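# Lift a crate between both hands and hold it

## Task

Grip the crate between the two hands and raise the whole crate so every part of it is at least three fingers' width above the table, then keep it motionless in the air, touching nothing else, at the end. No motor of either hand may still report moving in hand_stopped_by at the end, and nothing may be pushed or knocked off the table.

## Robot and tools

Robot: a humanoid upper body on a stand just past the table's -x edge, facing about +x. left_arm is on the +y side and right_arm on the -y side. Each arm has seven joints and ends in a five-finger hand; the left hand mirrors the right one.

World frame: used by every reported position. z = 0 is the table top, +z is up, +x points away from the robot across the table, and the table's near edge is at x = 0.18 m. The pelvis sits 0.01 to 0.14 m above the table. Each shoulder is about 0.28 m above the pelvis, 0.06 m toward +x, and 0.10 m to its own side in y. A hand point can be no more than 0.62 m from its shoulder. Reported positions get less accurate at long reach, and the body may be slightly rotated relative to the table.

Hand point and its axes: a point 0.05 m in front of the palm, where a pinch would meet. Its +z runs along the straightened fingers, which extend 0.06 to 0.07 m past it. Its +y points out of the palm. On the right hand +x points across the palm away from the thumb; on the left hand +x points toward the thumb. A wrist bracket on the little-finger side protrudes 0.03 m beyond the point along +y and can collide with things.

execute_actions, argument actions: a list of actions. Each action is a list of up to 15 rows; each row lasts one control step of 1/30 s, and if fewer than 15 rows are given the last one repeats. A row is one flat list for both arms: 28 numbers in [-1, 1], left first then right. Per arm: dx, dy, dz, rx, ry, rz, then hand little, ring, middle, index, thumb_bend, thumb_turn, force_limit, speed. An optional 14 more numbers (0 to 1) scale the gain of each joint, left arm's 7 then right's 7; they persist. dx..rz are an offset, not a pose: a target relative to the hand point's measured pose at the start of that action (for a call's first action, the last reported pose), expressed in the hand point's own axes. Every row in an action refers to that same start, not to the previous row. 1.0 equals 0.6 m of translation or 180 degrees; rx, ry, rz form one rotation vector. Each step the commanded pose is clipped to within 70 mm and 16 degrees of the current pose, so large offsets take several actions.

Hand numbers are absolute targets. Fingers and thumb_bend: +1 straight, -1 fully curled. thumb_turn: +1 beside the palm, -1 across in front of it. A pinch is roughly index -0.22, thumb_bend -0.75, thumb_turn -0.57. force_limit maps -1..+1 linearly to about 0..10 N at the fingertip (0..15 N for the two thumb motors) and only stops closing motion. speed maps -1..+1 from nearly still to full, where a full stroke takes 0.6 s; use -0.9 or slower for a gentle grip. A motor moves only when its target changes by at least 0.01; it then locks when it arrives or hits force_limit. To keep a hand unchanged, resend its last eight hand numbers; before any were sent, use hand_measured plus hand_force_limit and hand_speed.

move: target is one row (28 to 42 numbers) laid out as above, offsets from the pose in the latest result that reports one, in hand-point axes; hand numbers are sent at the start. Both paths run straight and end together, lasting 0.5 to 10 s. speed is in m/s, 0.002 to 0.5 (default 0.25), turning capped at twice that in rad/s. Paths ignore obstacles and the other arm; the hand may lag or overshoot, especially near full reach. blocking=false returns after 0.5 s while motion continues; check with wait(0), and no other motion is accepted until it ends. The result adds a move: line with the ending (done, off_target, moving, held, fault), active limits (paced = pose clipped; held = some steps blocked) and each hand point's remaining distance.

wait: seconds 0 to 10, arms hold their last command. stop: brakes a running move. zoom_image: camera (cam_high, cam_left_wrist, cam_right_wrist) and region [x0, y0, x1, y1] in image pixels, at most 504 by 504. show_instructions: shows reference images. finished_scene: scene number; ends the scene irreversibly.

Results: per-arm end_effector_position (m) and end_effector_quat_wxyz in the world frame; Hand target lines (where the controller is currently heading); joint positions; hand_measured, hand_stopped_by (moving, target, force, stalled, fault), hand_load_n (positive pushes open; near 0 means no grip), hand_force_limit, hand_speed, each in motor order. Calls that ran actions list step readings; HELD marks a step partly held back. pose unreachable means a clearance check altered that arm's command. Images come from cam_high, cam_left_wrist, cam_right_wrist (504x504) with given calibration.

Avoid: the arms striking or pressing on each other anywhere, including fingers and brackets; contact torque beyond joint limits (22.2 N m, but only 4.45 N m for wrist pitch and yaw, and the crate's weight counts), which freezes that arm for 10 s; overheating (MOTOR HOT from 90 °C, fault at 120 °C drops the arm); fast impacts or driving far past a contact; dropping the crate or sending anything off the table. Before ending, make sure the crate is still, off the table, and no hand motor shows moving.

Each tool is called as a command line: name --argument value for each argument, lists and objects as JSON in quotes; but a table of rows of numbers goes row by row, as --pt "numbers of a row", without its own name.

Reference images:

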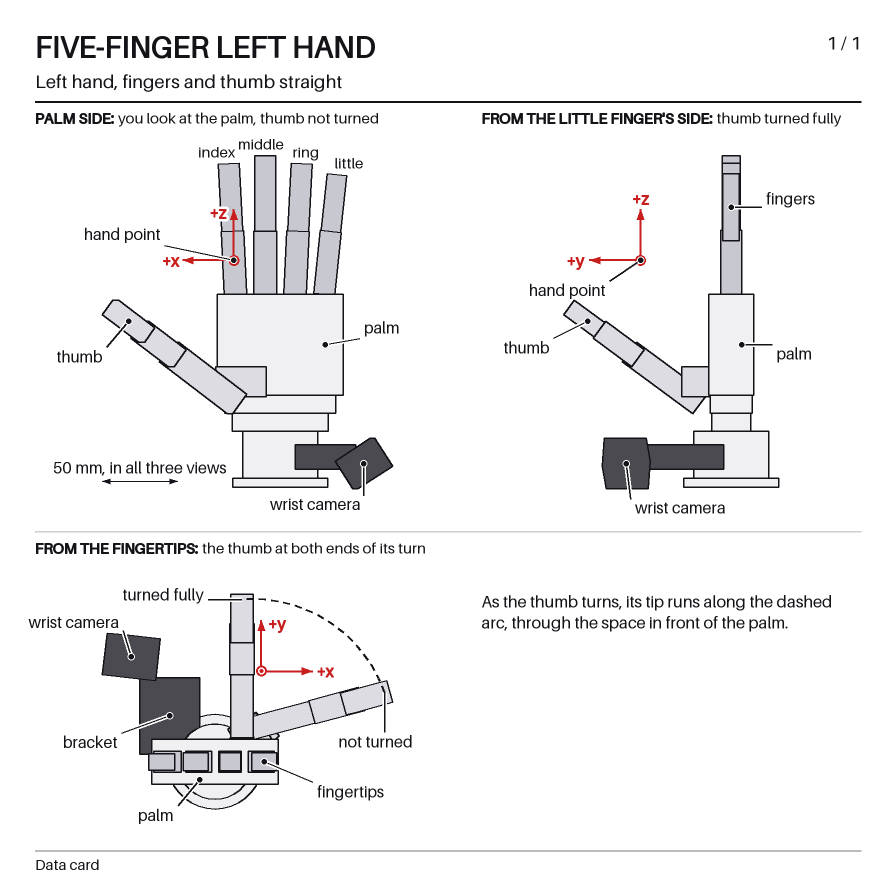

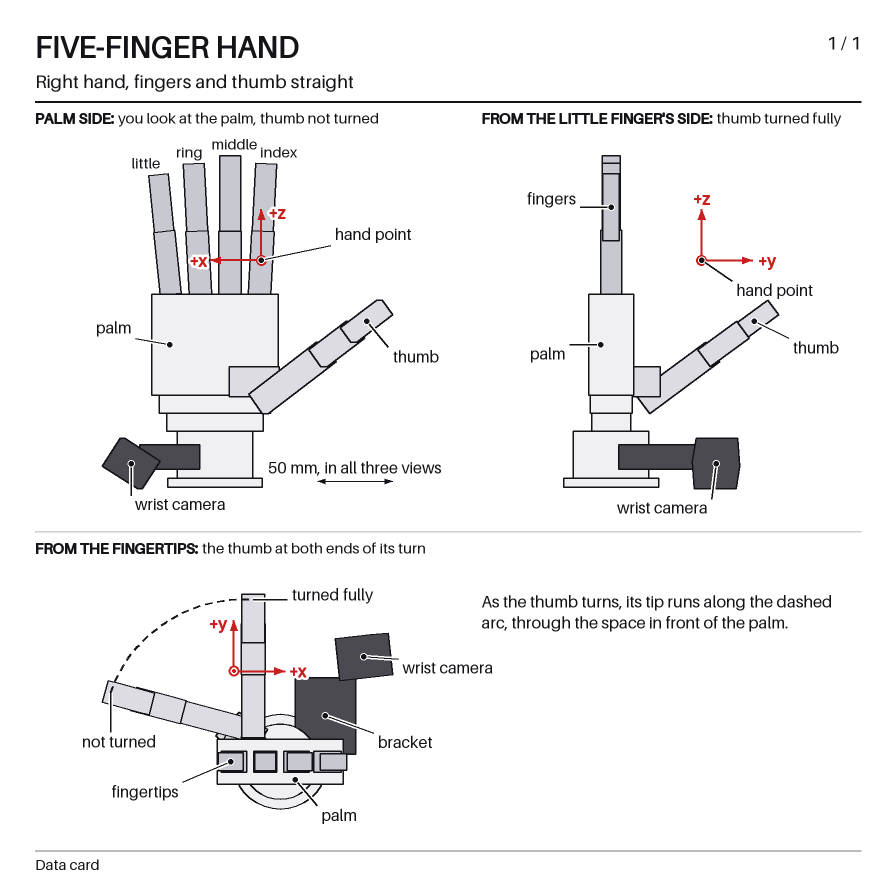

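## Session

execute_actions --actions '[]'

Scene clock: 0.00 s.
left_arm: end_effector_position=(+0.2046, +0.1170, +0.4816) hand_measured=(+1.000, +1.000, +1.000, +1.000, +1.000, +1.000) hand_load_n=(+0.0, +0.0, +0.0, +0.0, +0.0, +0.0) hand_stopped_by=(target, target, target, target, target, target) hand_force_limit=0.00 hand_speed=-0.80 end_effector_quat_wxyz=(+0.209, +0.056, -0.085, +0.973) | right_arm: end_effector_position=(+0.1337, -0.1620, +0.4825) hand_measured=(+1.000, +1.000, +1.000, +1.000, +1.000, +1.000) hand_load_n=(+0.0, +0.0, +0.0, +0.0, +0.0, +0.0) hand_stopped_by=(target, target, target, target, target, target) hand_force_limit=0.00 hand_speed=-0.80 end_effector_quat_wxyz=(+0.990, -0.124, +0.048, +0.045)
Joint positions: left_arm=[-0.152  0.547  0.22  -0.515 -0.746 -1.015 -0.279] | right_arm=[-0.198 -0.557 -0.18  -0.551  0.745 -1.007  0.344]
Joint velocities: left_arm=[ 0.003  0.006  0.    -0.003  0.006  0.     0.   ] | right_arm=[ 0.008  0.    -0.003  0.003  0.008  0.     0.   ]
Hand target (left_arm): +0.205, +0.117, +0.482; +0.209, +0.056, -0.085, +0.973
Hand target (right_arm): +0.134, -0.162, +0.483; +0.990, -0.124, +0.048, +0.045
Joint stiffness scale: left_arm=[1. 1. 1. 1. 1. 1. 1.] | right_arm=[1. 1. 1. 1. 1. 1. 1.]

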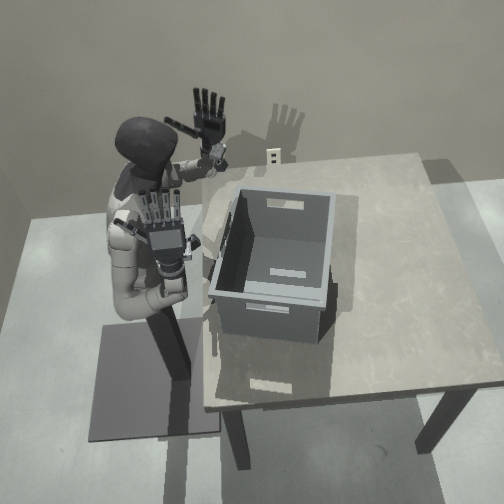

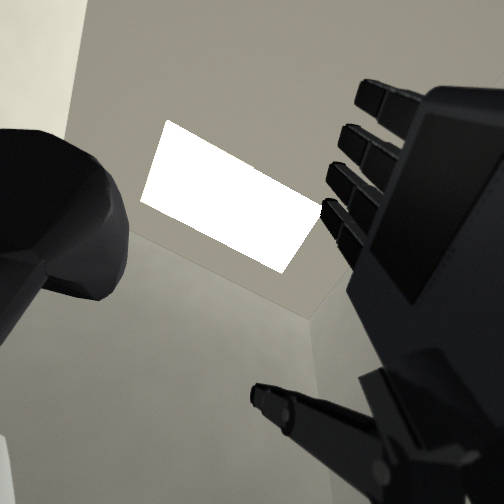

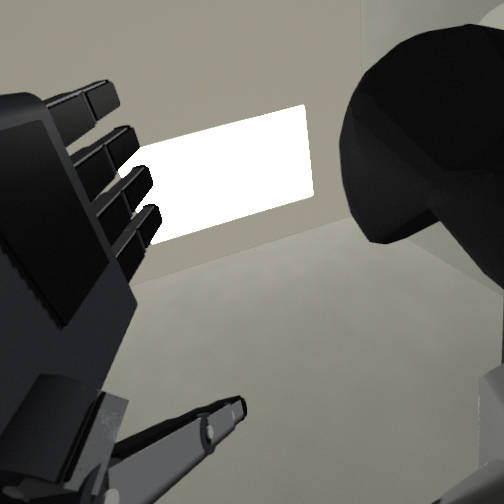

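zoom_image --camera "cam_high" --region '[180, 160, 380, 360]'

Region (180, 160, 380, 360) of cam_high's 504x504 image, scaled by 2.520, with more detail than that image has.

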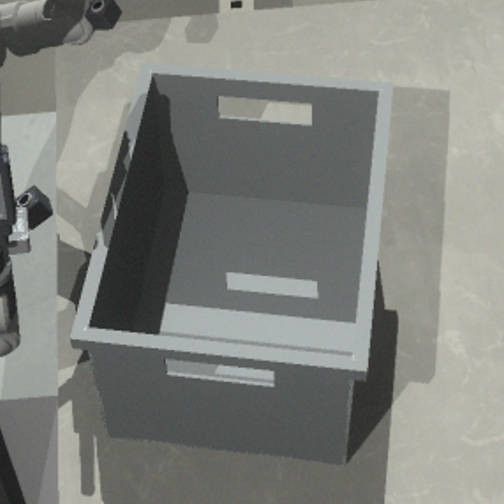

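move --target '[-0.3907,-0.132,-0.2197,-0.4185,-0.146,0.1896,-1,1,1,1,1,-1,0,0.5, 0.2707,-0.3495,-0.3212,-0.380,0.2075,-0.205,-1,1,1,1,1,-1,0,0.5]' --speed 0.3

Scene clock: 44.73 s.
left_arm: end_effector_position=(+0.4440, +0.1274, +0.3261) hand_measured=(-1.000, +1.000, +1.000, +1.000, +1.000, -1.000) hand_load_n=(+0.0, +0.0, +0.0, +0.0, +0.0, +0.0) hand_stopped_by=(target, target, target, target, target, target) hand_force_limit=0.00 hand_speed=0.50 end_effector_quat_wxyz=(+0.197, -0.196, +0.704, -0.654) | right_arm: end_effector_position=(+0.2968, -0.4014, +0.3215) hand_measured=(-1.000, +1.000, +1.000, +1.000, +1.000, -1.000) hand_load_n=(+0.0, +0.0, +0.0, +0.0, +0.0, +0.0) hand_stopped_by=(target, target, target, target, target, target) hand_force_limit=0.00 hand_speed=0.50 end_effector_quat_wxyz=(+0.545, -0.534, +0.489, -0.423)
Joint positions: left_arm=[-1.392  1.118 -0.256  1.454 -0.638 -1.616 -1.494] | right_arm=[-0.965 -1.395  0.272  1.568  0.816 -1.58   1.23 ]
Joint velocities: left_arm=[ 0.023  0.006  0.06  -0.015  0.118  0.     0.081] | right_arm=[ 0.057 -0.054  0.13  -0.04  -0.069  0.    -0.237]
Hand target (left_arm): +0.444, +0.128, +0.326; +0.199, -0.195, +0.705, -0.652
Hand target (right_arm): +0.296, -0.401, +0.320; +0.542, -0.537, +0.489, -0.423
Off the commanded pose (left_arm): 0.009 m, 17 deg.
Off the commanded pose (right_arm): 0.009 m, 36 deg; orientation clipped at the last step of the last action.
Joint stiffness scale: left_arm=[1. 1. 1. 1. 1. 1. 1.] | right_arm=[1. 1. 1. 1. 1. 1. 1.]
joint sent to its limit (left arm) — the command would take joint 6 (wrist pitch) past its lower limit, so that joint was sent only as far as its limit.
joint sent to its limit (right arm) — the command would take joint 6 (wrist pitch) past its lower limit, so that joint was sent only as far as its limit.
move: off_target (left_arm, right_arm); limits=paced
camera_calibration (this result's frames):
cam_left_wrist: T_world_to_cam=[[0.0792033, 0.0130429, 0.996773, -0.362441], [-0.996512, 0.0274029, 0.078824, 0.407835], [-0.0262864, -0.999539, 0.0151678, 0.265639], [0, 0, 0, 1]] pos_world=[0.442102, 0.259068, 0.325095]
cam_right_wrist: T_world_to_cam=[[-0.116315, 0.169421, -0.978656, 0.41144], [-0.686593, 0.698276, 0.202486, 0.413889], [0.717677, 0.69549, 0.0351038, 0.185158], [0, 0, 0, 1]] pos_world=[0.199146, -0.487491, 0.312351]

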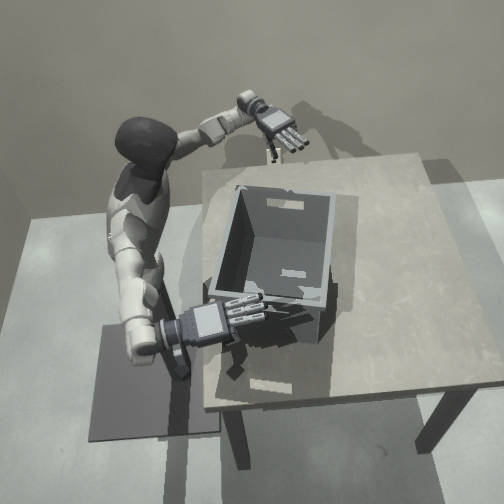

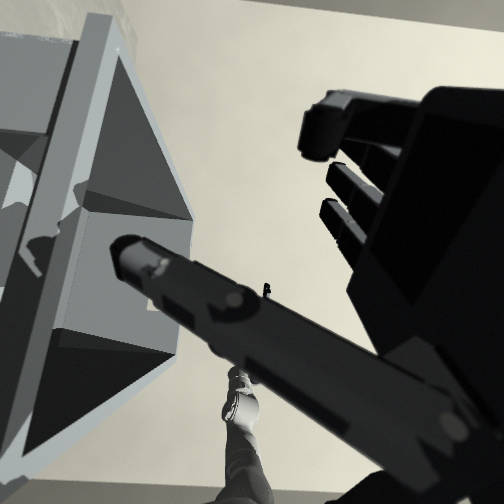

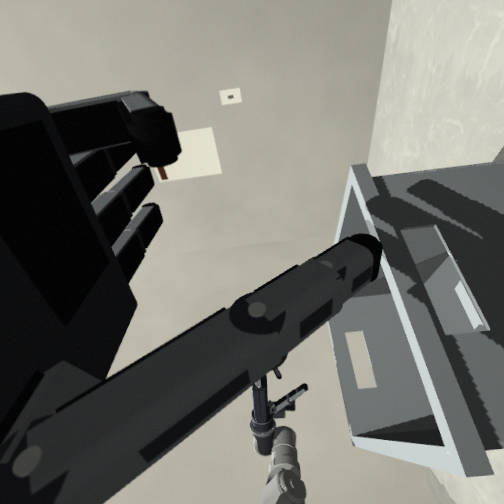

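move --target '[0.0452,0.343,0.0357,0.0218,0.0374,-0.0053,-1,1,1,1,1,-1,0,0.5, -0.0285,0.3403,0.0239,0.0118,-0.0885,-0.0278,-1,-1,1,1,1,-1,0,0.5]' --speed 0.2

Scene clock: 77.07 s.
left_arm: end_effector_position=(+0.4436, +0.0971, +0.1634) hand_measured=(-1.000, +1.000, +1.000, +1.000, +1.000, -1.000) hand_load_n=(+0.0, +0.0, +0.0, +0.0, +0.0, +0.0) hand_stopped_by=(target, target, target, target, target, target) hand_force_limit=0.00 hand_speed=0.50 end_effector_quat_wxyz=(-0.230, +0.169, -0.640, +0.713) | right_arm: end_effector_position=(+0.3063, -0.3772, +0.1204) hand_measured=(-1.000, -1.000, +1.000, +1.000, +1.000, -1.000) hand_load_n=(+0.0, +0.0, +0.0, +0.0, +0.0, +0.0) hand_stopped_by=(target, target, target, target, target, target) hand_force_limit=0.00 hand_speed=0.50 end_effector_quat_wxyz=(-0.497, +0.629, -0.383, +0.459)
Joint positions: left_arm=[-1.104  0.947 -1.128  1.437  1.166 -1.101  1.533] | right_arm=[-0.821 -1.136  1.315  1.458 -0.775 -0.946 -1.439]
Joint velocities: left_arm=[-0.012  0.012 -0.127  0.002 -0.098  0.     0.017] | right_arm=[-0.008  0.018  0.005  0.043 -0.029 -0.017 -0.025]
Hand target (left_arm): +0.421, +0.102, +0.121; -0.190, +0.187, -0.691, +0.672
Hand target (right_arm): +0.306, -0.376, +0.120; -0.498, +0.630, -0.383, +0.457
Off the commanded pose (left_arm): 0.048 m, 11 deg.
Off the commanded pose (right_arm): 0.014 m, 15 deg.
Joint stiffness scale: left_arm=[1. 1. 1. 1. 1. 1. 1.] | right_arm=[1. 1. 1. 1. 1. 1. 1.]
joint sent to its limit (right arm) — the command would take joint 3 (shoulder yaw) past its upper limit, so that joint was sent only as far as its limit.
move: off_target (left_arm, right_arm); limits=paced
camera_calibration (this result's frames):
cam_left_wrist: T_world_to_cam=[[-0.050827, 0.155798, 0.98648, -0.154321], [-0.998227, 0.0227184, -0.0550202, 0.444191], [-0.0309833, -0.987528, 0.154367, 0.215979], [0, 0, 0, 1]] pos_world=[0.442251, 0.227237, 0.143334]
cam_right_wrist: T_world_to_cam=[[-0.0939705, -0.12106, -0.988187, 0.0963278], [-0.774584, 0.632459, -0.0038224, 0.471217], [0.625451, 0.765075, -0.153203, 0.245788], [0, 0, 0, 1]] pos_world=[0.220321, -0.47441, 0.134647]

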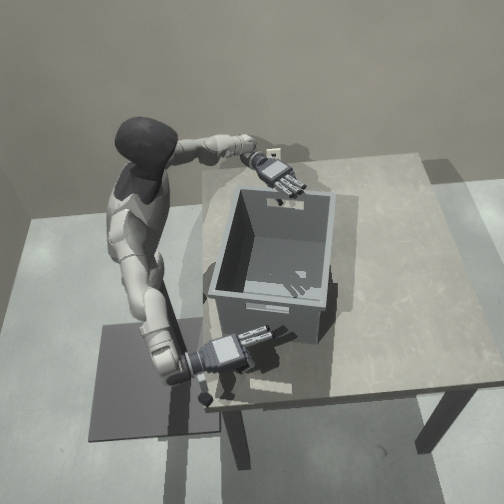

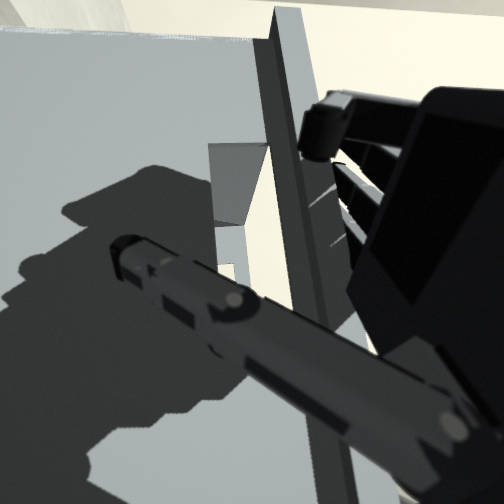

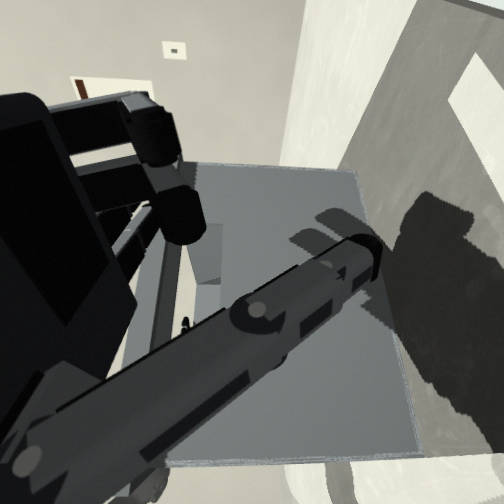

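move --target '[0.0468,-0.3745,-0.0635,0.1508,-0.2194,-0.4754,1,1,0,0,1,1,0,0.5, 0.0313,-0.4265,-0.1187,0.1457,0.1304,0.5551,1,1,0,0,1,1,0,0.5]' --speed 0.3

Scene clock: 99.57 s.
left_arm: end_effector_position=(+0.3882, +0.1362, +0.3443) hand_measured=(+1.000, +1.000, +0.430, +0.178, +1.000, +0.948) hand_load_n=(+0.0, +0.0, +1.0, +5.5, +0.0, -27.0) hand_stopped_by=(target, target, force, force, target, target) hand_force_limit=0.00 hand_speed=0.50 end_effector_quat_wxyz=(+0.053, +0.640, -0.003, +0.766) | right_arm: end_effector_position=(+0.2395, -0.3662, +0.3821) hand_measured=(+1.000, +1.000, +0.000, +0.000, +1.000, +1.000) hand_load_n=(+0.0, +0.0, +0.0, +0.0, +0.0, +0.0) hand_stopped_by=(target, target, target, target, target, target) hand_force_limit=0.00 hand_speed=0.50 end_effector_quat_wxyz=(+0.846, +0.112, +0.513, -0.091)
Joint positions: left_arm=[ 0.506  1.551 -0.112 -0.581 -0.898 -0.91   0.853] | right_arm=[ 0.5   -1.569  0.343 -0.175  1.944 -1.581  0.337]
Joint velocities: left_arm=[-0.005 -0.041  0.029  0.     0.025  0.041 -0.029] | right_arm=[ 0.002 -0.003  0.008  0.002  0.094  0.     0.088]
Hand target (left_arm): +0.376, +0.137, +0.374; +0.102, +0.602, +0.024, +0.791
Hand target (right_arm): +0.240, -0.366, +0.382; +0.846, +0.112, +0.513, -0.091
Off the commanded pose (left_arm): 0.039 m, 15 deg.
Off the commanded pose (right_arm): 0.012 m, 27 deg; orientation clipped at the last step of the last action.
Joint stiffness scale: left_arm=[1. 1. 1. 1. 1. 1. 1.] | right_arm=[1. 1. 1. 1. 1. 1. 1.]
joint sent to its limit (left arm) — the command would take joint 1 (shoulder pitch) past its upper limit, so that joint was sent only as far as its limit.
joint sent to its limit (right arm) — the command would take joint 1 (shoulder pitch) past its upper limit, joint 2 (shoulder roll) past its lower limit and joint 5 (wrist roll) past its upper limit, so those joints were sent only as far as their limits.
move: off_target (left_arm, right_arm); limits=paced
camera_calibration (this result's frames):
cam_left_wrist: T_world_to_cam=[[0.0663228, 0.984519, -0.162245, -0.104578], [-0.688486, 0.162847, 0.70673, -0.00356728], [0.722211, 0.064831, 0.688628, -0.394747], [0, 0, 0, 1]] pos_world=[0.28957, 0.129131, 0.257388]
cam_right_wrist: T_world_to_cam=[[0.184794, 0.967684, 0.171578, 0.238808], [-0.884359, 0.0875832, 0.458518, 0.0635935], [0.428673, -0.236468, 0.871964, -0.392139], [0, 0, 0, 1]] pos_world=[0.180209, -0.329389, 0.271799]

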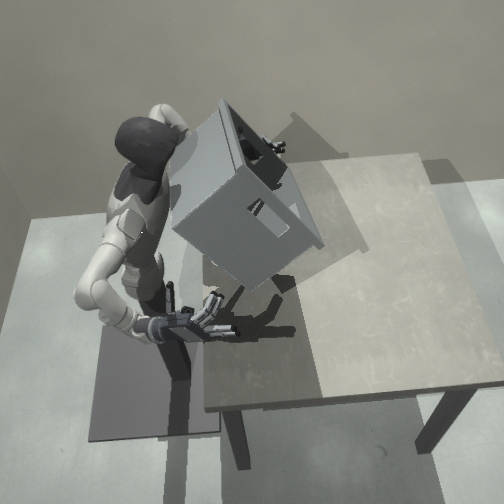

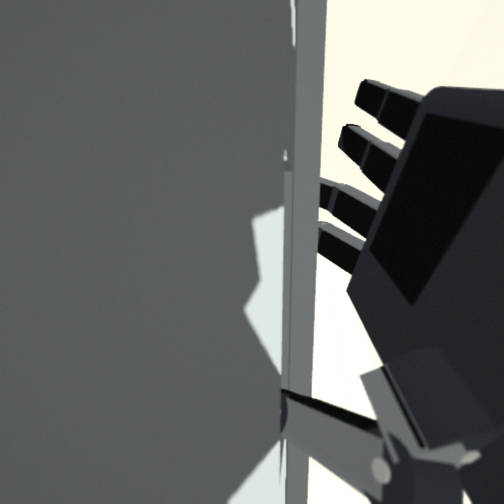

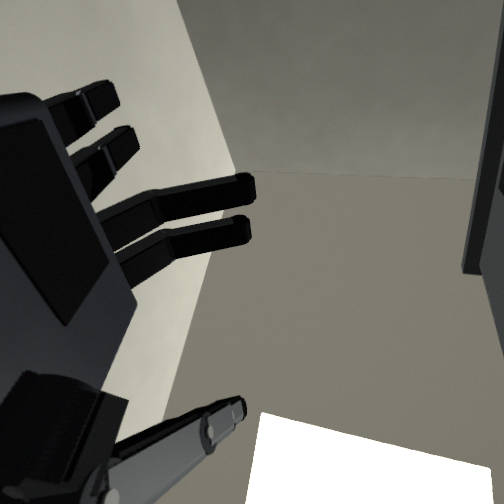

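zoom_image --camera "cam_high" --region '[130, 80, 370, 320]'

execute_actions --actions '[]'

Region (130, 80, 370, 320) of cam_high's 504x504 image, scaled by 2.100, with more detail than that image has.

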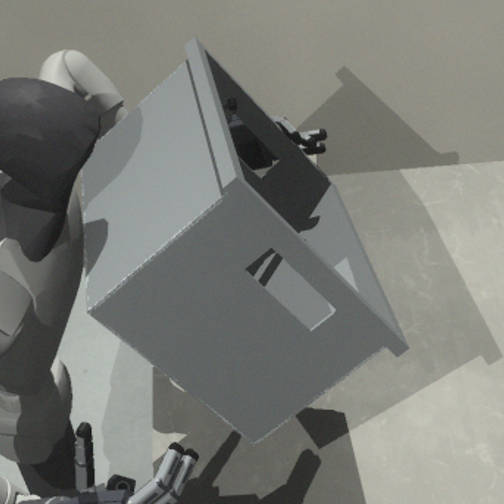

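Scene clock: 106.67 s.
left_arm: end_effector_position=(+0.3882, +0.1363, +0.3444) hand_measured=(+1.000, +1.000, +0.430, +0.178, +1.000, +0.948) hand_load_n=(+0.0, +0.0, +1.0, +5.5, +0.0, -27.0) hand_stopped_by=(target, target, force, force, target, target) hand_force_limit=0.00 hand_speed=0.50 end_effector_quat_wxyz=(+0.053, +0.640, -0.003, +0.767) | right_arm: end_effector_position=(+0.2394, -0.3662, +0.3821) hand_measured=(+1.000, +1.000, +0.000, +0.000, +1.000, +1.000) hand_load_n=(+0.0, +0.0, +0.0, +0.0, +0.0, +0.0) hand_stopped_by=(target, target, target, target, target, target) hand_force_limit=0.00 hand_speed=0.50 end_effector_quat_wxyz=(+0.846, +0.111, +0.513, -0.091)
Joint positions: left_arm=[ 0.506  1.549 -0.111 -0.581 -0.899 -0.908  0.852] | right_arm=[ 0.5   -1.569  0.343 -0.175  1.947 -1.581  0.341]
Joint velocities: left_arm=[ 0.003  0.012 -0.006  0.011  0.003  0.     0.   ] | right_arm=[-0.002  0.     0.     0.006  0.014  0.     0.   ]
Hand target (left_arm): +0.376, +0.137, +0.374; +0.102, +0.602, +0.024, +0.791
Hand target (right_arm): +0.240, -0.366, +0.382; +0.846, +0.112, +0.513, -0.091
Off the commanded pose (left_arm): 0.038 m, 15 deg.
Off the commanded pose (right_arm): 0.012 m, 27 deg; orientation clipped at the last step of the last action.
Joint stiffness scale: left_arm=[1. 1. 1. 1. 1. 1. 1.] | right_arm=[1. 1. 1. 1. 1. 1. 1.]
camera_calibration (this result's frames):
cam_left_wrist: T_world_to_cam=[[0.0661246, 0.984413, -0.162968, -0.104303], [-0.688855, 0.163197, 0.70629, -0.00343858], [0.721877, 0.0655583, 0.688909, -0.394906], [0, 0, 0, 1]] pos_world=[0.289602, 0.129128, 0.257485]
cam_right_wrist: T_world_to_cam=[[0.184241, 0.967847, 0.171253, 0.239124], [-0.884389, 0.0872205, 0.458529, 0.0634184], [0.428849, -0.235935, 0.872022, -0.391937], [0, 0, 0, 1]] pos_world=[0.180112, -0.329438, 0.271748]

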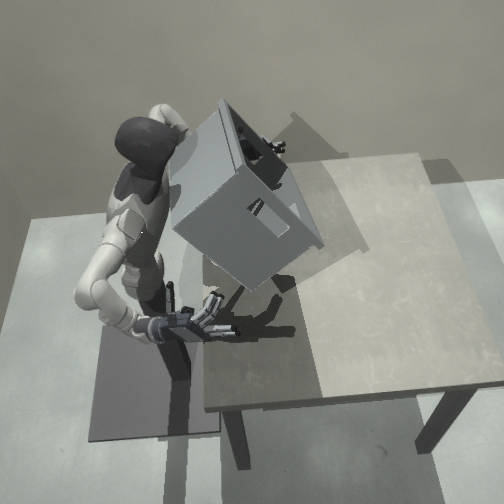

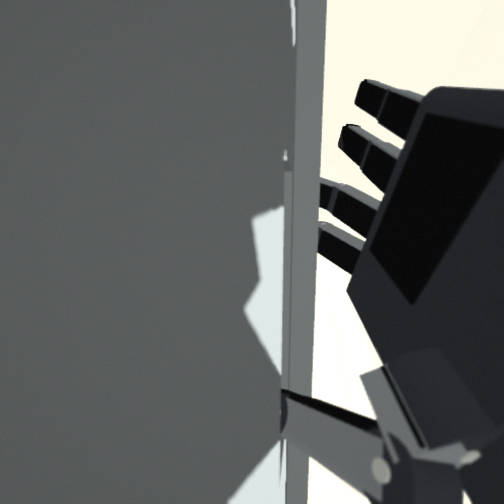

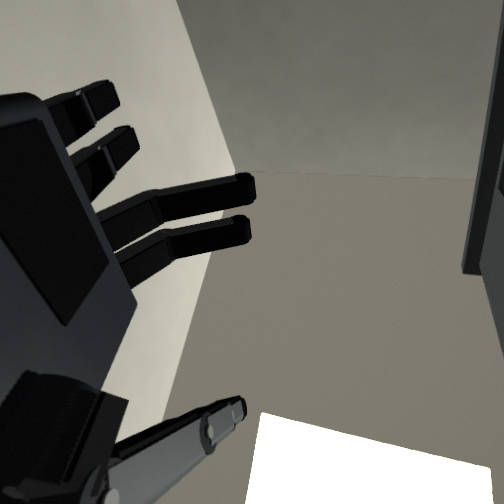

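move --target '[0,0,0,0,0,0,1,1,0,0,1,1,0,0.5, -0.0247,0.0935,0.2503,-0.0738,-0.1019,-0.0346,0.3,0.3,0.3,0.3,1,1,0,0.5]' --speed 0.15

Scene clock: 126.70 s.
left_arm: end_effector_position=(+0.3889, +0.1375, +0.3437) hand_measured=(+1.000, +1.000, +0.430, +0.178, +1.000, +0.948) hand_load_n=(+0.0, +0.0, +0.5, +5.0, +0.0, -27.0) hand_stopped_by=(target, target, force, force, target, target) hand_force_limit=0.00 hand_speed=0.50 end_effector_quat_wxyz=(+0.050, +0.641, -0.002, +0.766) | right_arm: end_effector_position=(+0.3846, -0.3505, +0.4672) hand_measured=(+0.300, +0.300, +0.300, +0.300, +1.000, +1.000) hand_load_n=(+0.0, +0.0, +0.0, +0.0, +0.0, +0.0) hand_stopped_by=(target, target, target, target, target, target) hand_force_limit=0.00 hand_speed=0.50 end_effector_quat_wxyz=(+0.913, -0.041, +0.396, -0.089)
Joint positions: left_arm=[ 0.506  1.549 -0.111 -0.578 -0.9   -0.907  0.854] | right_arm=[-0.986 -1.094  0.519  0.873  1.49  -0.875  0.583]
Joint velocities: left_arm=[-0.009  0.    -0.003 -0.006  0.009  0.     0.   ] | right_arm=[-0.028 -0.005 -0.021  0.034  0.009  0.     0.024]
Hand target (left_arm): +0.388, +0.136, +0.344; +0.053, +0.640, -0.003, +0.767
Hand target (right_arm): +0.384, -0.351, +0.468; +0.914, -0.038, +0.395, -0.087
Off the commanded pose (left_arm): 0.002 m, 0 deg.
Off the commanded pose (right_arm): 0.010 m, 2 deg.
Joint stiffness scale: left_arm=[1. 1. 1. 1. 1. 1. 1.] | right_arm=[1. 1. 1. 1. 1. 1. 1.]
MOTOR HOT: a motor of the left arm reached 90 °C. Now the hottest motor of the left arm, joint 6 (wrist pitch), reports 110 °C. The temperature limit of the motors' drives, at which the controller stops that arm, is 120 °C. To cool a motor, set the load down, stop pushing, or move to a pose that needs little force.
move: off_target (right_arm)
camera_calibration (this result's frames):
cam_left_wrist: T_world_to_cam=[[0.0608322, 0.985086, -0.160949, -0.104354], [-0.688681, 0.158141, 0.707609, -0.00249981], [0.722509, 0.0677967, 0.68803, -0.395295], [0, 0, 0, 1]] pos_world=[0.29023, 0.129993, 0.256948]
cam_right_wrist: T_world_to_cam=[[0.0291376, 0.995049, -0.0950148, 0.376264], [-0.975991, 0.048848, 0.212263, 0.28832], [0.215854, 0.0865487, 0.972582, -0.376805], [0, 0, 0, 1]] pos_world=[0.351769, -0.355874, 0.341025]

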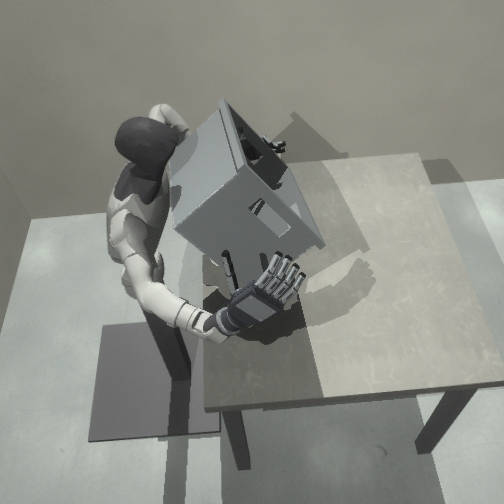

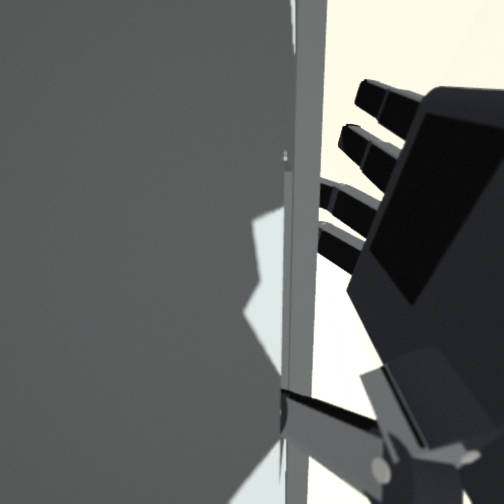

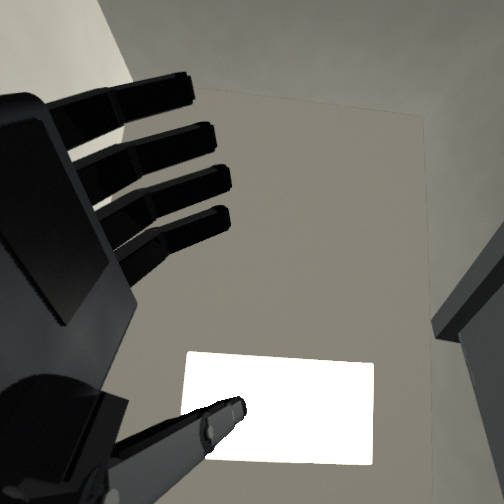

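move --target '[0,0,0,0,0,0,1,1,0,0,1,1,0,0.5, 0,0.18,0,0,0,0,0.3,0.3,0.3,0.3,1,1,0,0.5]' --speed 0.15

Scene clock: 128.53 s.
left_arm: end_effector_position=(+0.3893, +0.1380, +0.3434) hand_measured=(+1.000, +1.000, +0.430, +0.178, +1.000, +0.948) hand_load_n=(+0.0, +0.0, +0.5, +4.5, +0.5, -26.5) hand_stopped_by=(target, target, force, force, target, target) hand_force_limit=0.00 hand_speed=0.50 end_effector_quat_wxyz=(+0.049, +0.641, -0.002, +0.766) | right_arm: end_effector_position=(+0.4018, -0.2460, +0.4546) hand_measured=(+0.300, +0.300, +0.300, +0.300, +1.000, +1.000) hand_load_n=(+0.0, +0.0, +0.0, +0.0, +0.0, +0.0) hand_stopped_by=(target, target, target, target, target, target) hand_force_limit=0.00 hand_speed=0.50 end_effector_quat_wxyz=(+0.914, -0.045, +0.390, -0.103)
Joint positions: left_arm=[ 0.506  1.549 -0.111 -0.577 -0.9   -0.906  0.855] | right_arm=[-0.915 -1.153  0.745  0.306  0.909 -0.924 -0.345]
Joint velocities: left_arm=[-0.014  0.    -0.008  0.005  0.003  0.     0.   ] | right_arm=[ 0.006 -0.011 -0.006  0.006 -0.006  0.001 -0.004]
Hand target (left_arm): +0.389, +0.137, +0.344; +0.050, +0.641, -0.002, +0.766
Hand target (right_arm): +0.402, -0.244, +0.454; +0.913, -0.047, +0.391, -0.103
Off the commanded pose (left_arm): 0.001 m, 0 deg.
Off the commanded pose (right_arm): 0.005 m, 2 deg.
Joint stiffness scale: left_arm=[1. 1. 1. 1. 1. 1. 1.] | right_arm=[1. 1. 1. 1. 1. 1. 1.]
MOTOR HOT: still on. Now the hottest motor of the left arm, joint 6 (wrist pitch), reports 111 °C; a drive's own limit is 120 °C.
move: off_target (right_arm)
camera_calibration (this result's frames):
cam_left_wrist: T_world_to_cam=[[0.0583529, 0.985497, -0.159345, -0.10461], [-0.68874, 0.155287, 0.708183, -0.00189316], [0.722656, 0.0684225, 0.687813, -0.395397], [0, 0, 0, 1]] pos_world=[0.290537, 0.130441, 0.256631]
cam_right_wrist: T_world_to_cam=[[0.0526765, 0.992135, -0.113552, 0.26875], [-0.977177, 0.0746448, 0.198882, 0.315567], [0.205794, 0.100484, 0.973423, -0.370243], [0, 0, 0, 1]] pos_world=[0.370401, -0.252988, 0.32816]

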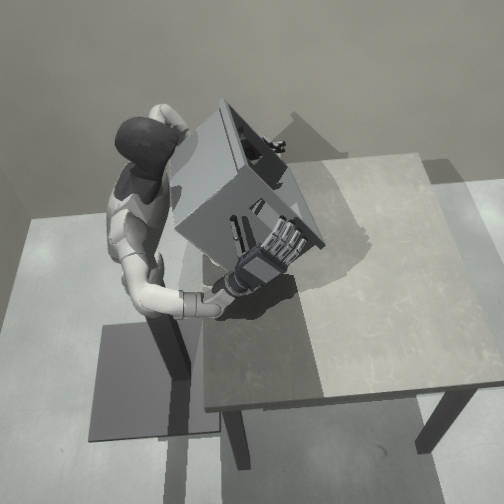

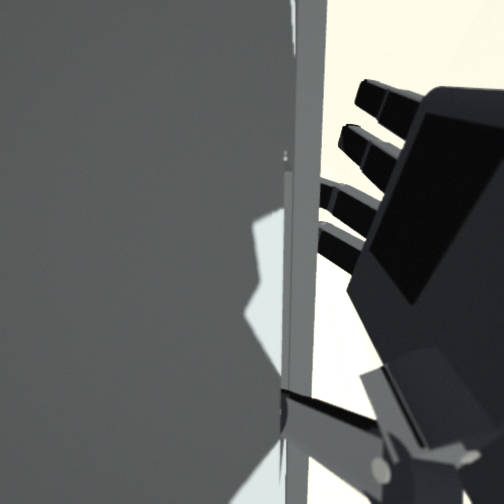

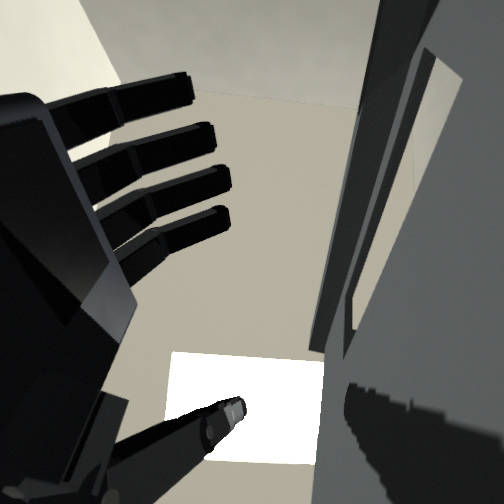

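move --target '[0,0,0,0,0,0,1,1,0,0,1,1,0,0.5, -0.02,0.12,0,0,0,0,0.3,0.3,0.3,0.3,1,1,0,0.5]' --speed 0.12

Scene clock: 130.23 s.
left_arm: end_effector_position=(+0.3971, +0.1636, +0.3291) hand_measured=(+1.000, +1.000, +0.430, +0.178, +1.000, +0.950) hand_load_n=(+0.0, +0.0, +0.0, +2.0, +0.0, -13.5) hand_stopped_by=(target, target, force, force, target, target) hand_force_limit=0.00 hand_speed=0.50 end_effector_quat_wxyz=(+0.011, +0.654, +0.028, +0.756) | right_arm: end_effector_position=(+0.4168, -0.2290, +0.4581) hand_measured=(+0.300, +0.300, +0.300, +0.300, +1.000, +1.000) hand_load_n=(+0.0, +0.0, +0.0, +0.0, +0.0, +0.0) hand_stopped_by=(target, target, target, target, target, target) hand_force_limit=0.00 hand_speed=0.50 end_effector_quat_wxyz=(+0.895, -0.023, +0.395, -0.208)
Joint positions: left_arm=[ 0.506  1.545 -0.151 -0.522 -0.923 -0.931  0.899] | right_arm=[-0.961 -1.187  0.768  0.072  0.626 -0.611 -0.795]
Joint velocities: left_arm=[-0.008  0.051 -0.051  0.009  0.005 -0.047  0.037] | right_arm=[-0.003  0.005  0.005 -0.011  0.005  0.007 -0.008]
Hand target (left_arm): +0.389, +0.139, +0.343; +0.048, +0.641, -0.002, +0.766
Hand target (right_arm): +0.400, -0.177, +0.459; +0.917, -0.046, +0.381, -0.110
Off the commanded pose (left_arm): 0.030 m, 6 deg.
Off the commanded pose (right_arm): 0.058 m, 12 deg.
Joint stiffness scale: left_arm=[1. 1. 1. 1. 1. 1. 1.] | right_arm=[1. 1. 1. 1. 1. 1. 1.]
MOTOR HOT: still on. Now the hottest motor of the left arm, joint 6 (wrist pitch), reports 112 °C; a drive's own limit is 120 °C.
joint sent to its limit (left arm) — the command would take joint 1 (shoulder pitch) past its upper limit, so that joint was sent only as far as its limit.
move: off_target (left_arm, right_arm)
camera_calibration (this result's frames):
cam_left_wrist: T_world_to_cam=[[-0.0410486, 0.987005, -0.15536, -0.094617], [-0.674757, 0.0872936, 0.732859, 0.00712735], [0.736897, 0.134913, 0.662406, -0.401183], [0, 0, 0, 1]] pos_world=[0.296556, 0.14689, 0.245823]
cam_right_wrist: T_world_to_cam=[[0.259754, 0.952774, -0.157321, 0.176266], [-0.936355, 0.288342, 0.200246, 0.359509], [0.236151, 0.0952933, 0.967032, -0.389356], [0, 0, 0, 1]] pos_world=[0.382789, -0.2345, 0.33226]

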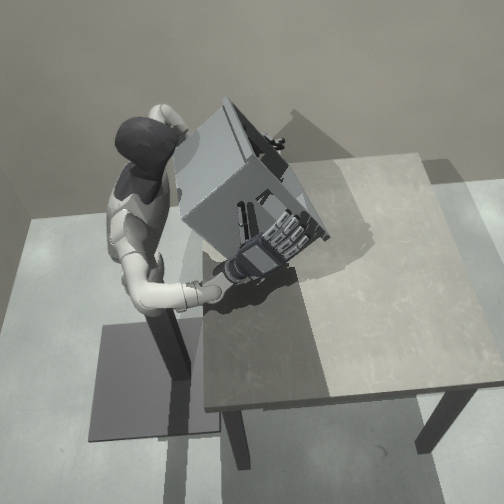

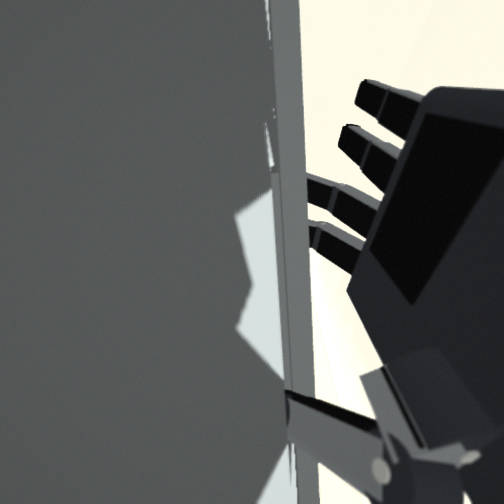

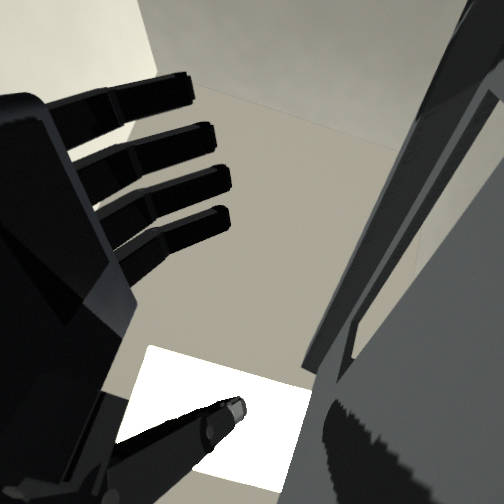

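move --target '[0,0,0,0,0,0,1,1,0,0,1,1,0,0.5, 0,0.03,0.0,-0.17,0,0,0.3,0.3,0.3,0.3,1,1,0,0.5]' --speed 0.1

Scene clock: 134.30 s.
left_arm: end_effector_position=(+0.3974, +0.1645, +0.3286) hand_measured=(+1.000, +1.000, +0.430, +0.178, +1.000, +0.948) hand_load_n=(+0.0, +0.0, +0.5, +4.0, +0.0, -27.0) hand_stopped_by=(target, target, force, force, target, target) hand_force_limit=0.00 hand_speed=0.50 end_effector_quat_wxyz=(+0.011, +0.655, +0.029, +0.755) | right_arm: end_effector_position=(+0.4219, -0.2139, +0.4504) hand_measured=(+0.300, +0.300, +0.300, +0.300, +1.000, +1.000) hand_load_n=(+0.0, +0.0, +0.0, +0.0, +0.0, +0.0) hand_stopped_by=(target, target, target, target, target, target) hand_force_limit=0.00 hand_speed=0.50 end_effector_quat_wxyz=(+0.854, -0.258, +0.442, -0.091)
Joint positions: left_arm=[ 0.506  1.547 -0.154 -0.522 -0.927 -0.935  0.901] | right_arm=[-1.146 -1.233  0.76   0.487  1.019 -0.719  0.256]
Joint velocities: left_arm=[-0.005  0.002  0.003  0.006  0.006  0.     0.   ] | right_arm=[ 0.003  0.    -0.003  0.009  0.     0.     0.005]
Hand target (left_arm): +0.397, +0.164, +0.329; +0.011, +0.654, +0.028, +0.756
Hand target (right_arm): +0.422, -0.214, +0.452; +0.855, -0.256, +0.442, -0.089
Off the commanded pose (left_arm): 0.001 m, 0 deg.
Off the commanded pose (right_arm): 0.004 m, 1 deg.
Joint stiffness scale: left_arm=[1. 1. 1. 1. 1. 1. 1.] | right_arm=[1. 1. 1. 1. 1. 1. 1.]
MOTOR HOT: still on. Now the hottest motor of the left arm, joint 6 (wrist pitch), reports 114 °C; a drive's own limit is 120 °C.
move: off_target (right_arm)
camera_calibration (this result's frames):
cam_left_wrist: T_world_to_cam=[[-0.0444438, 0.986527, -0.157447, -0.0934189], [-0.673123, 0.0868851, 0.734409, 0.00646855], [0.738194, 0.138621, 0.660192, -0.401553], [0, 0, 0, 1]] pos_world=[0.296626, 0.147262, 0.245643]
cam_right_wrist: T_world_to_cam=[[-0.167381, 0.871332, -0.461264, 0.459025], [-0.931292, 0.0138014, 0.364012, 0.226885], [0.323541, 0.4905, 0.809154, -0.265714], [0, 0, 0, 1]] pos_world=[0.374097, -0.272762, 0.344147]

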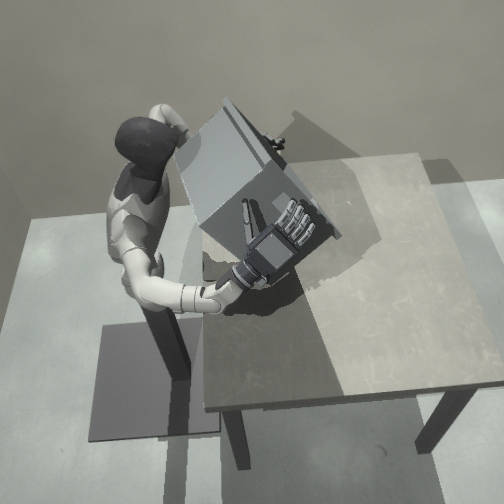

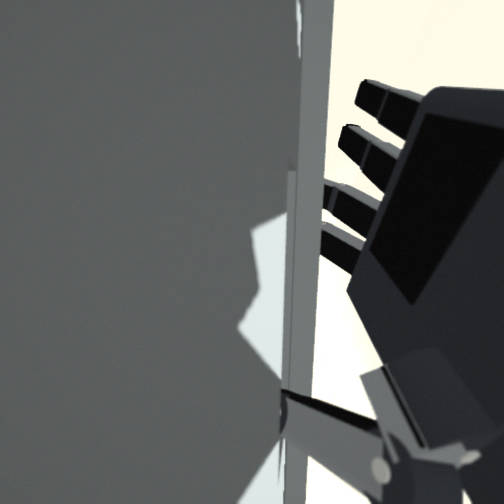

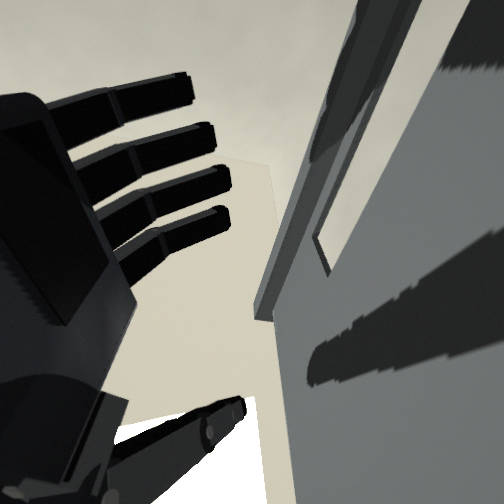

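move --target '[0,0,0,0,0,0,1,1,0,0,1,1,0,0.5, 0.02,0.12,0.0,0,0,0,0.2,0.2,0.2,0.2,1,1,0,0.5]' --speed 0.12

Scene clock: 136.30 s.
left_arm: end_effector_position=(+0.3993, +0.1731, +0.3198) hand_measured=(+1.000, +1.000, +0.430, +0.178, +1.000, +0.948) hand_load_n=(+0.0, +0.0, +0.0, +3.0, +0.0, -21.5) hand_stopped_by=(target, target, force, force, target, target) hand_force_limit=0.00 hand_speed=0.50 end_effector_quat_wxyz=(-0.005, +0.663, +0.037, +0.748) | right_arm: end_effector_position=(+0.4327, -0.1838, +0.4261) hand_measured=(+0.200, +0.200, +0.200, +0.200, +0.998, +1.000) hand_load_n=(+0.0, +0.0, +0.0, +0.0, -4.5, +1.0) hand_stopped_by=(target, target, target, target, target, target) hand_force_limit=0.00 hand_speed=0.50 end_effector_quat_wxyz=(+0.866, -0.208, +0.440, -0.118)
Joint positions: left_arm=[ 0.506  1.54  -0.172 -0.503 -0.933 -0.931  0.912] | right_arm=[-1.101 -1.187  0.877  0.297  0.799 -0.712 -0.206]
Joint velocities: left_arm=[-0.006  0.012  0.003 -0.002 -0.002  0.     0.003] | right_arm=[-0.04  -0.035  0.066  0.002 -0.018 -0.027 -0.045]
Hand target (left_arm): +0.397, +0.165, +0.328; +0.011, +0.655, +0.029, +0.755
Hand target (right_arm): +0.425, -0.156, +0.406; +0.855, -0.262, +0.437, -0.096
Off the commanded pose (left_arm): 0.013 m, 2 deg.
Off the commanded pose (right_arm): 0.035 m, 7 deg.
Joint stiffness scale: left_arm=[1. 1. 1. 1. 1. 1. 1.] | right_arm=[1. 1. 1. 1. 1. 1. 1.]
MOTOR HOT: still on. Now the hottest motor of the left arm, joint 6 (wrist pitch), reports 115 °C; a drive's own limit is 120 °C.
move: off_target (left_arm, right_arm)
camera_calibration (this result's frames):
cam_left_wrist: T_world_to_cam=[[-0.0799509, 0.985959, -0.146602, -0.092442], [-0.658258, 0.0582197, 0.750538, 0.00736376], [0.748535, 0.156508, 0.644361, -0.400469], [0, 0, 0, 1]] pos_world=[0.297222, 0.153392, 0.238968]
cam_right_wrist: T_world_to_cam=[[-0.0741036, 0.910703, -0.406361, 0.366895], [-0.940429, 0.0717649, 0.332329, 0.273497], [0.331816, 0.406781, 0.851133, -0.301183], [0, 0, 0, 1]] pos_world=[0.38433, -0.231244, 0.314547]

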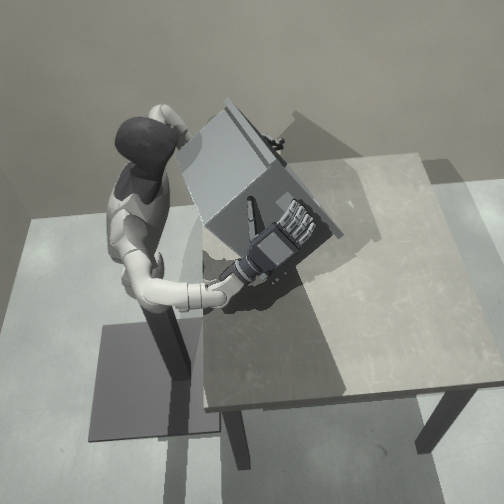

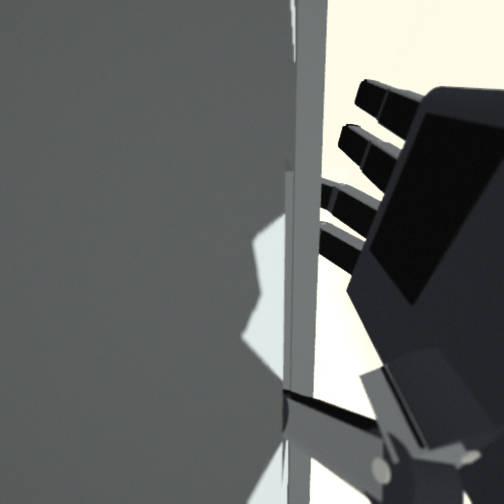

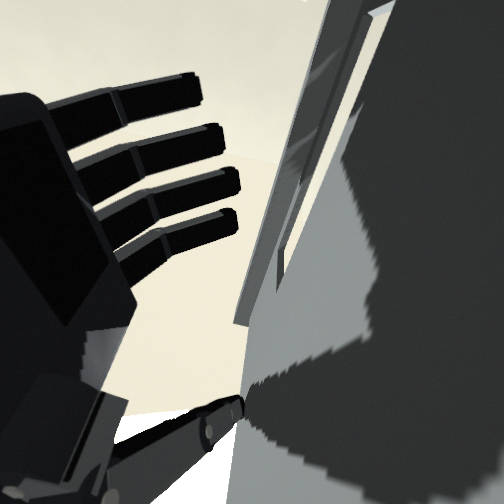

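execute_actions --actions '[[[0,0,0,0,0,0,1,1,0,0,1,1,0,0.5, 0,0,0,0,0,0,-0.7,-0.7,-0.7,-0.7,1,1,-0.2,0.4]],[[0,0,0,0,0,0,1,1,0,0,1,1,0,0.5, 0,0,0,0,0,0,-0.7,-0.7,-0.7,-0.7,1,1,-0.2,0.4]]]'

Scene clock: 138.33 s.
left_arm: end_effector_position=(+0.3990, +0.1733, +0.3198) hand_measured=(+1.000, +1.000, +0.430, +0.178, +1.000, +0.948) hand_load_n=(+0.0, +0.0, +0.0, +3.0, +0.0, -24.0) hand_stopped_by=(target, target, force, force, target, target) hand_force_limit=0.00 hand_speed=0.50 end_effector_quat_wxyz=(-0.004, +0.663, +0.037, +0.748) | right_arm: end_effector_position=(+0.4341, -0.1864, +0.4264) hand_measured=(-0.700, -0.700, -0.700, -0.700, +1.000, +1.000) hand_load_n=(+0.0, +0.0, +0.0, +0.0, -0.5, +0.0) hand_stopped_by=(target, target, target, target, target, target) hand_force_limit=-0.20 hand_speed=0.40 end_effector_quat_wxyz=(+0.865, -0.204, +0.441, -0.121)
Joint positions: left_arm=[ 0.506  1.539 -0.174 -0.501 -0.933 -0.935  0.909] | right_arm=[-1.104 -1.189  0.881  0.3    0.804 -0.709 -0.213]
Joint velocities: left_arm=[-0.005  0.009  0.005  0.014  0.002  0.     0.   ] | right_arm=[ 0.     0.    -0.009  0.008 -0.003  0.     0.   ]
Hand target (left_arm): +0.399, +0.173, +0.320; -0.004, +0.663, +0.037, +0.748
Hand target (right_arm): +0.434, -0.186, +0.426; +0.865, -0.205, +0.441, -0.120
Off the commanded pose (left_arm): 0.000 m, 0 deg.
Off the commanded pose (right_arm): 0.000 m, 0 deg.
Joint stiffness scale: left_arm=[1. 1. 1. 1. 1. 1. 1.] | right_arm=[1. 1. 1. 1. 1. 1. 1.]
MOTOR HOT: still on. Now the hottest motor of the left arm, joint 6 (wrist pitch), reports 117 °C; a drive's own limit is 120 °C.
Step readings (end_effector_position; steps 1 to 15: 1st action; 16 to 30: 2nd action):
0: left_arm (+0.3993, +0.1731, +0.3197) | right_arm (+0.4327, -0.1838, +0.4263)
1: left_arm (+0.3993, +0.1732, +0.3197) | right_arm (+0.4327, -0.1839, +0.4263)
2: left_arm (+0.3994, +0.1736, +0.3193) | right_arm (+0.4328, -0.1840, +0.4264)
4: left_arm (+0.3991, +0.1736, +0.3194) | right_arm (+0.4336, -0.1855, +0.4264)
8: left_arm (+0.3990, +0.1733, +0.3196) | right_arm (+0.4339, -0.1861, +0.4264)
15: left_arm (+0.3990, +0.1733, +0.3196) | right_arm (+0.4339, -0.1861, +0.4264)
16: left_arm (+0.3990, +0.1733, +0.3197) | right_arm (+0.4339, -0.1861, +0.4264)
17: left_arm (+0.3990, +0.1733, +0.3197) | right_arm (+0.4340, -0.1862, +0.4265)
19: left_arm (+0.3990, +0.1733, +0.3198) | right_arm (+0.4341, -0.1864, +0.4264)
23: left_arm (+0.3990, +0.1733, +0.3198) | right_arm (+0.4341, -0.1864, +0.4264)
30: end_effector_position above
camera_calibration (this result's frames):
cam_left_wrist: T_world_to_cam=[[-0.0789523, 0.985701, -0.148862, -0.0923045], [-0.658894, 0.0604601, 0.749802, 0.00722318], [0.748081, 0.157283, 0.644699, -0.400353], [0, 0, 0, 1]] pos_world=[0.296968, 0.153517, 0.238951]
cam_right_wrist: T_world_to_cam=[[-0.0656238, 0.913221, -0.402146, 0.364468], [-0.939246, 0.0795424, 0.3339, 0.275121], [0.336912, 0.399626, 0.852519, -0.30501], [0, 0, 0, 1]] pos_world=[0.385086, -0.232834, 0.314733]

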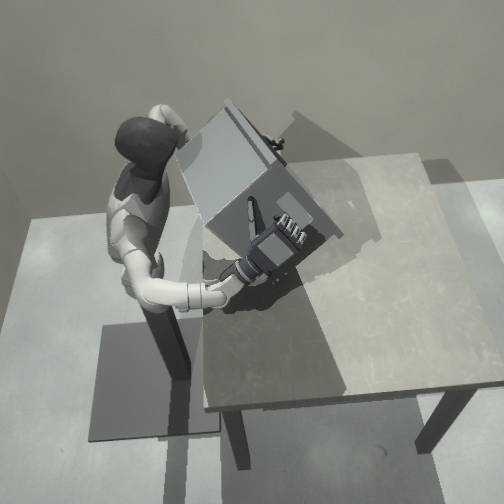

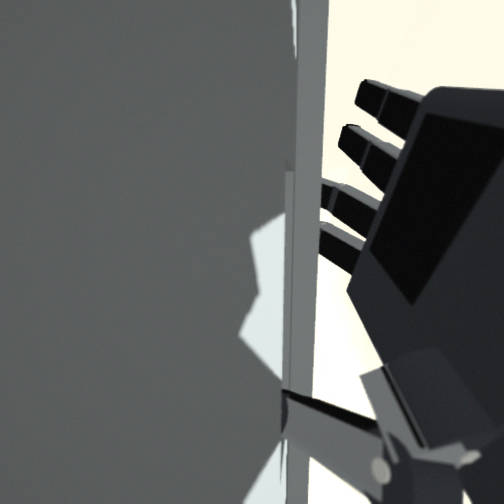

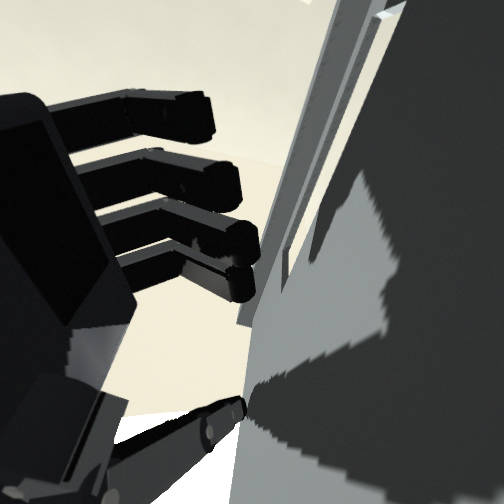

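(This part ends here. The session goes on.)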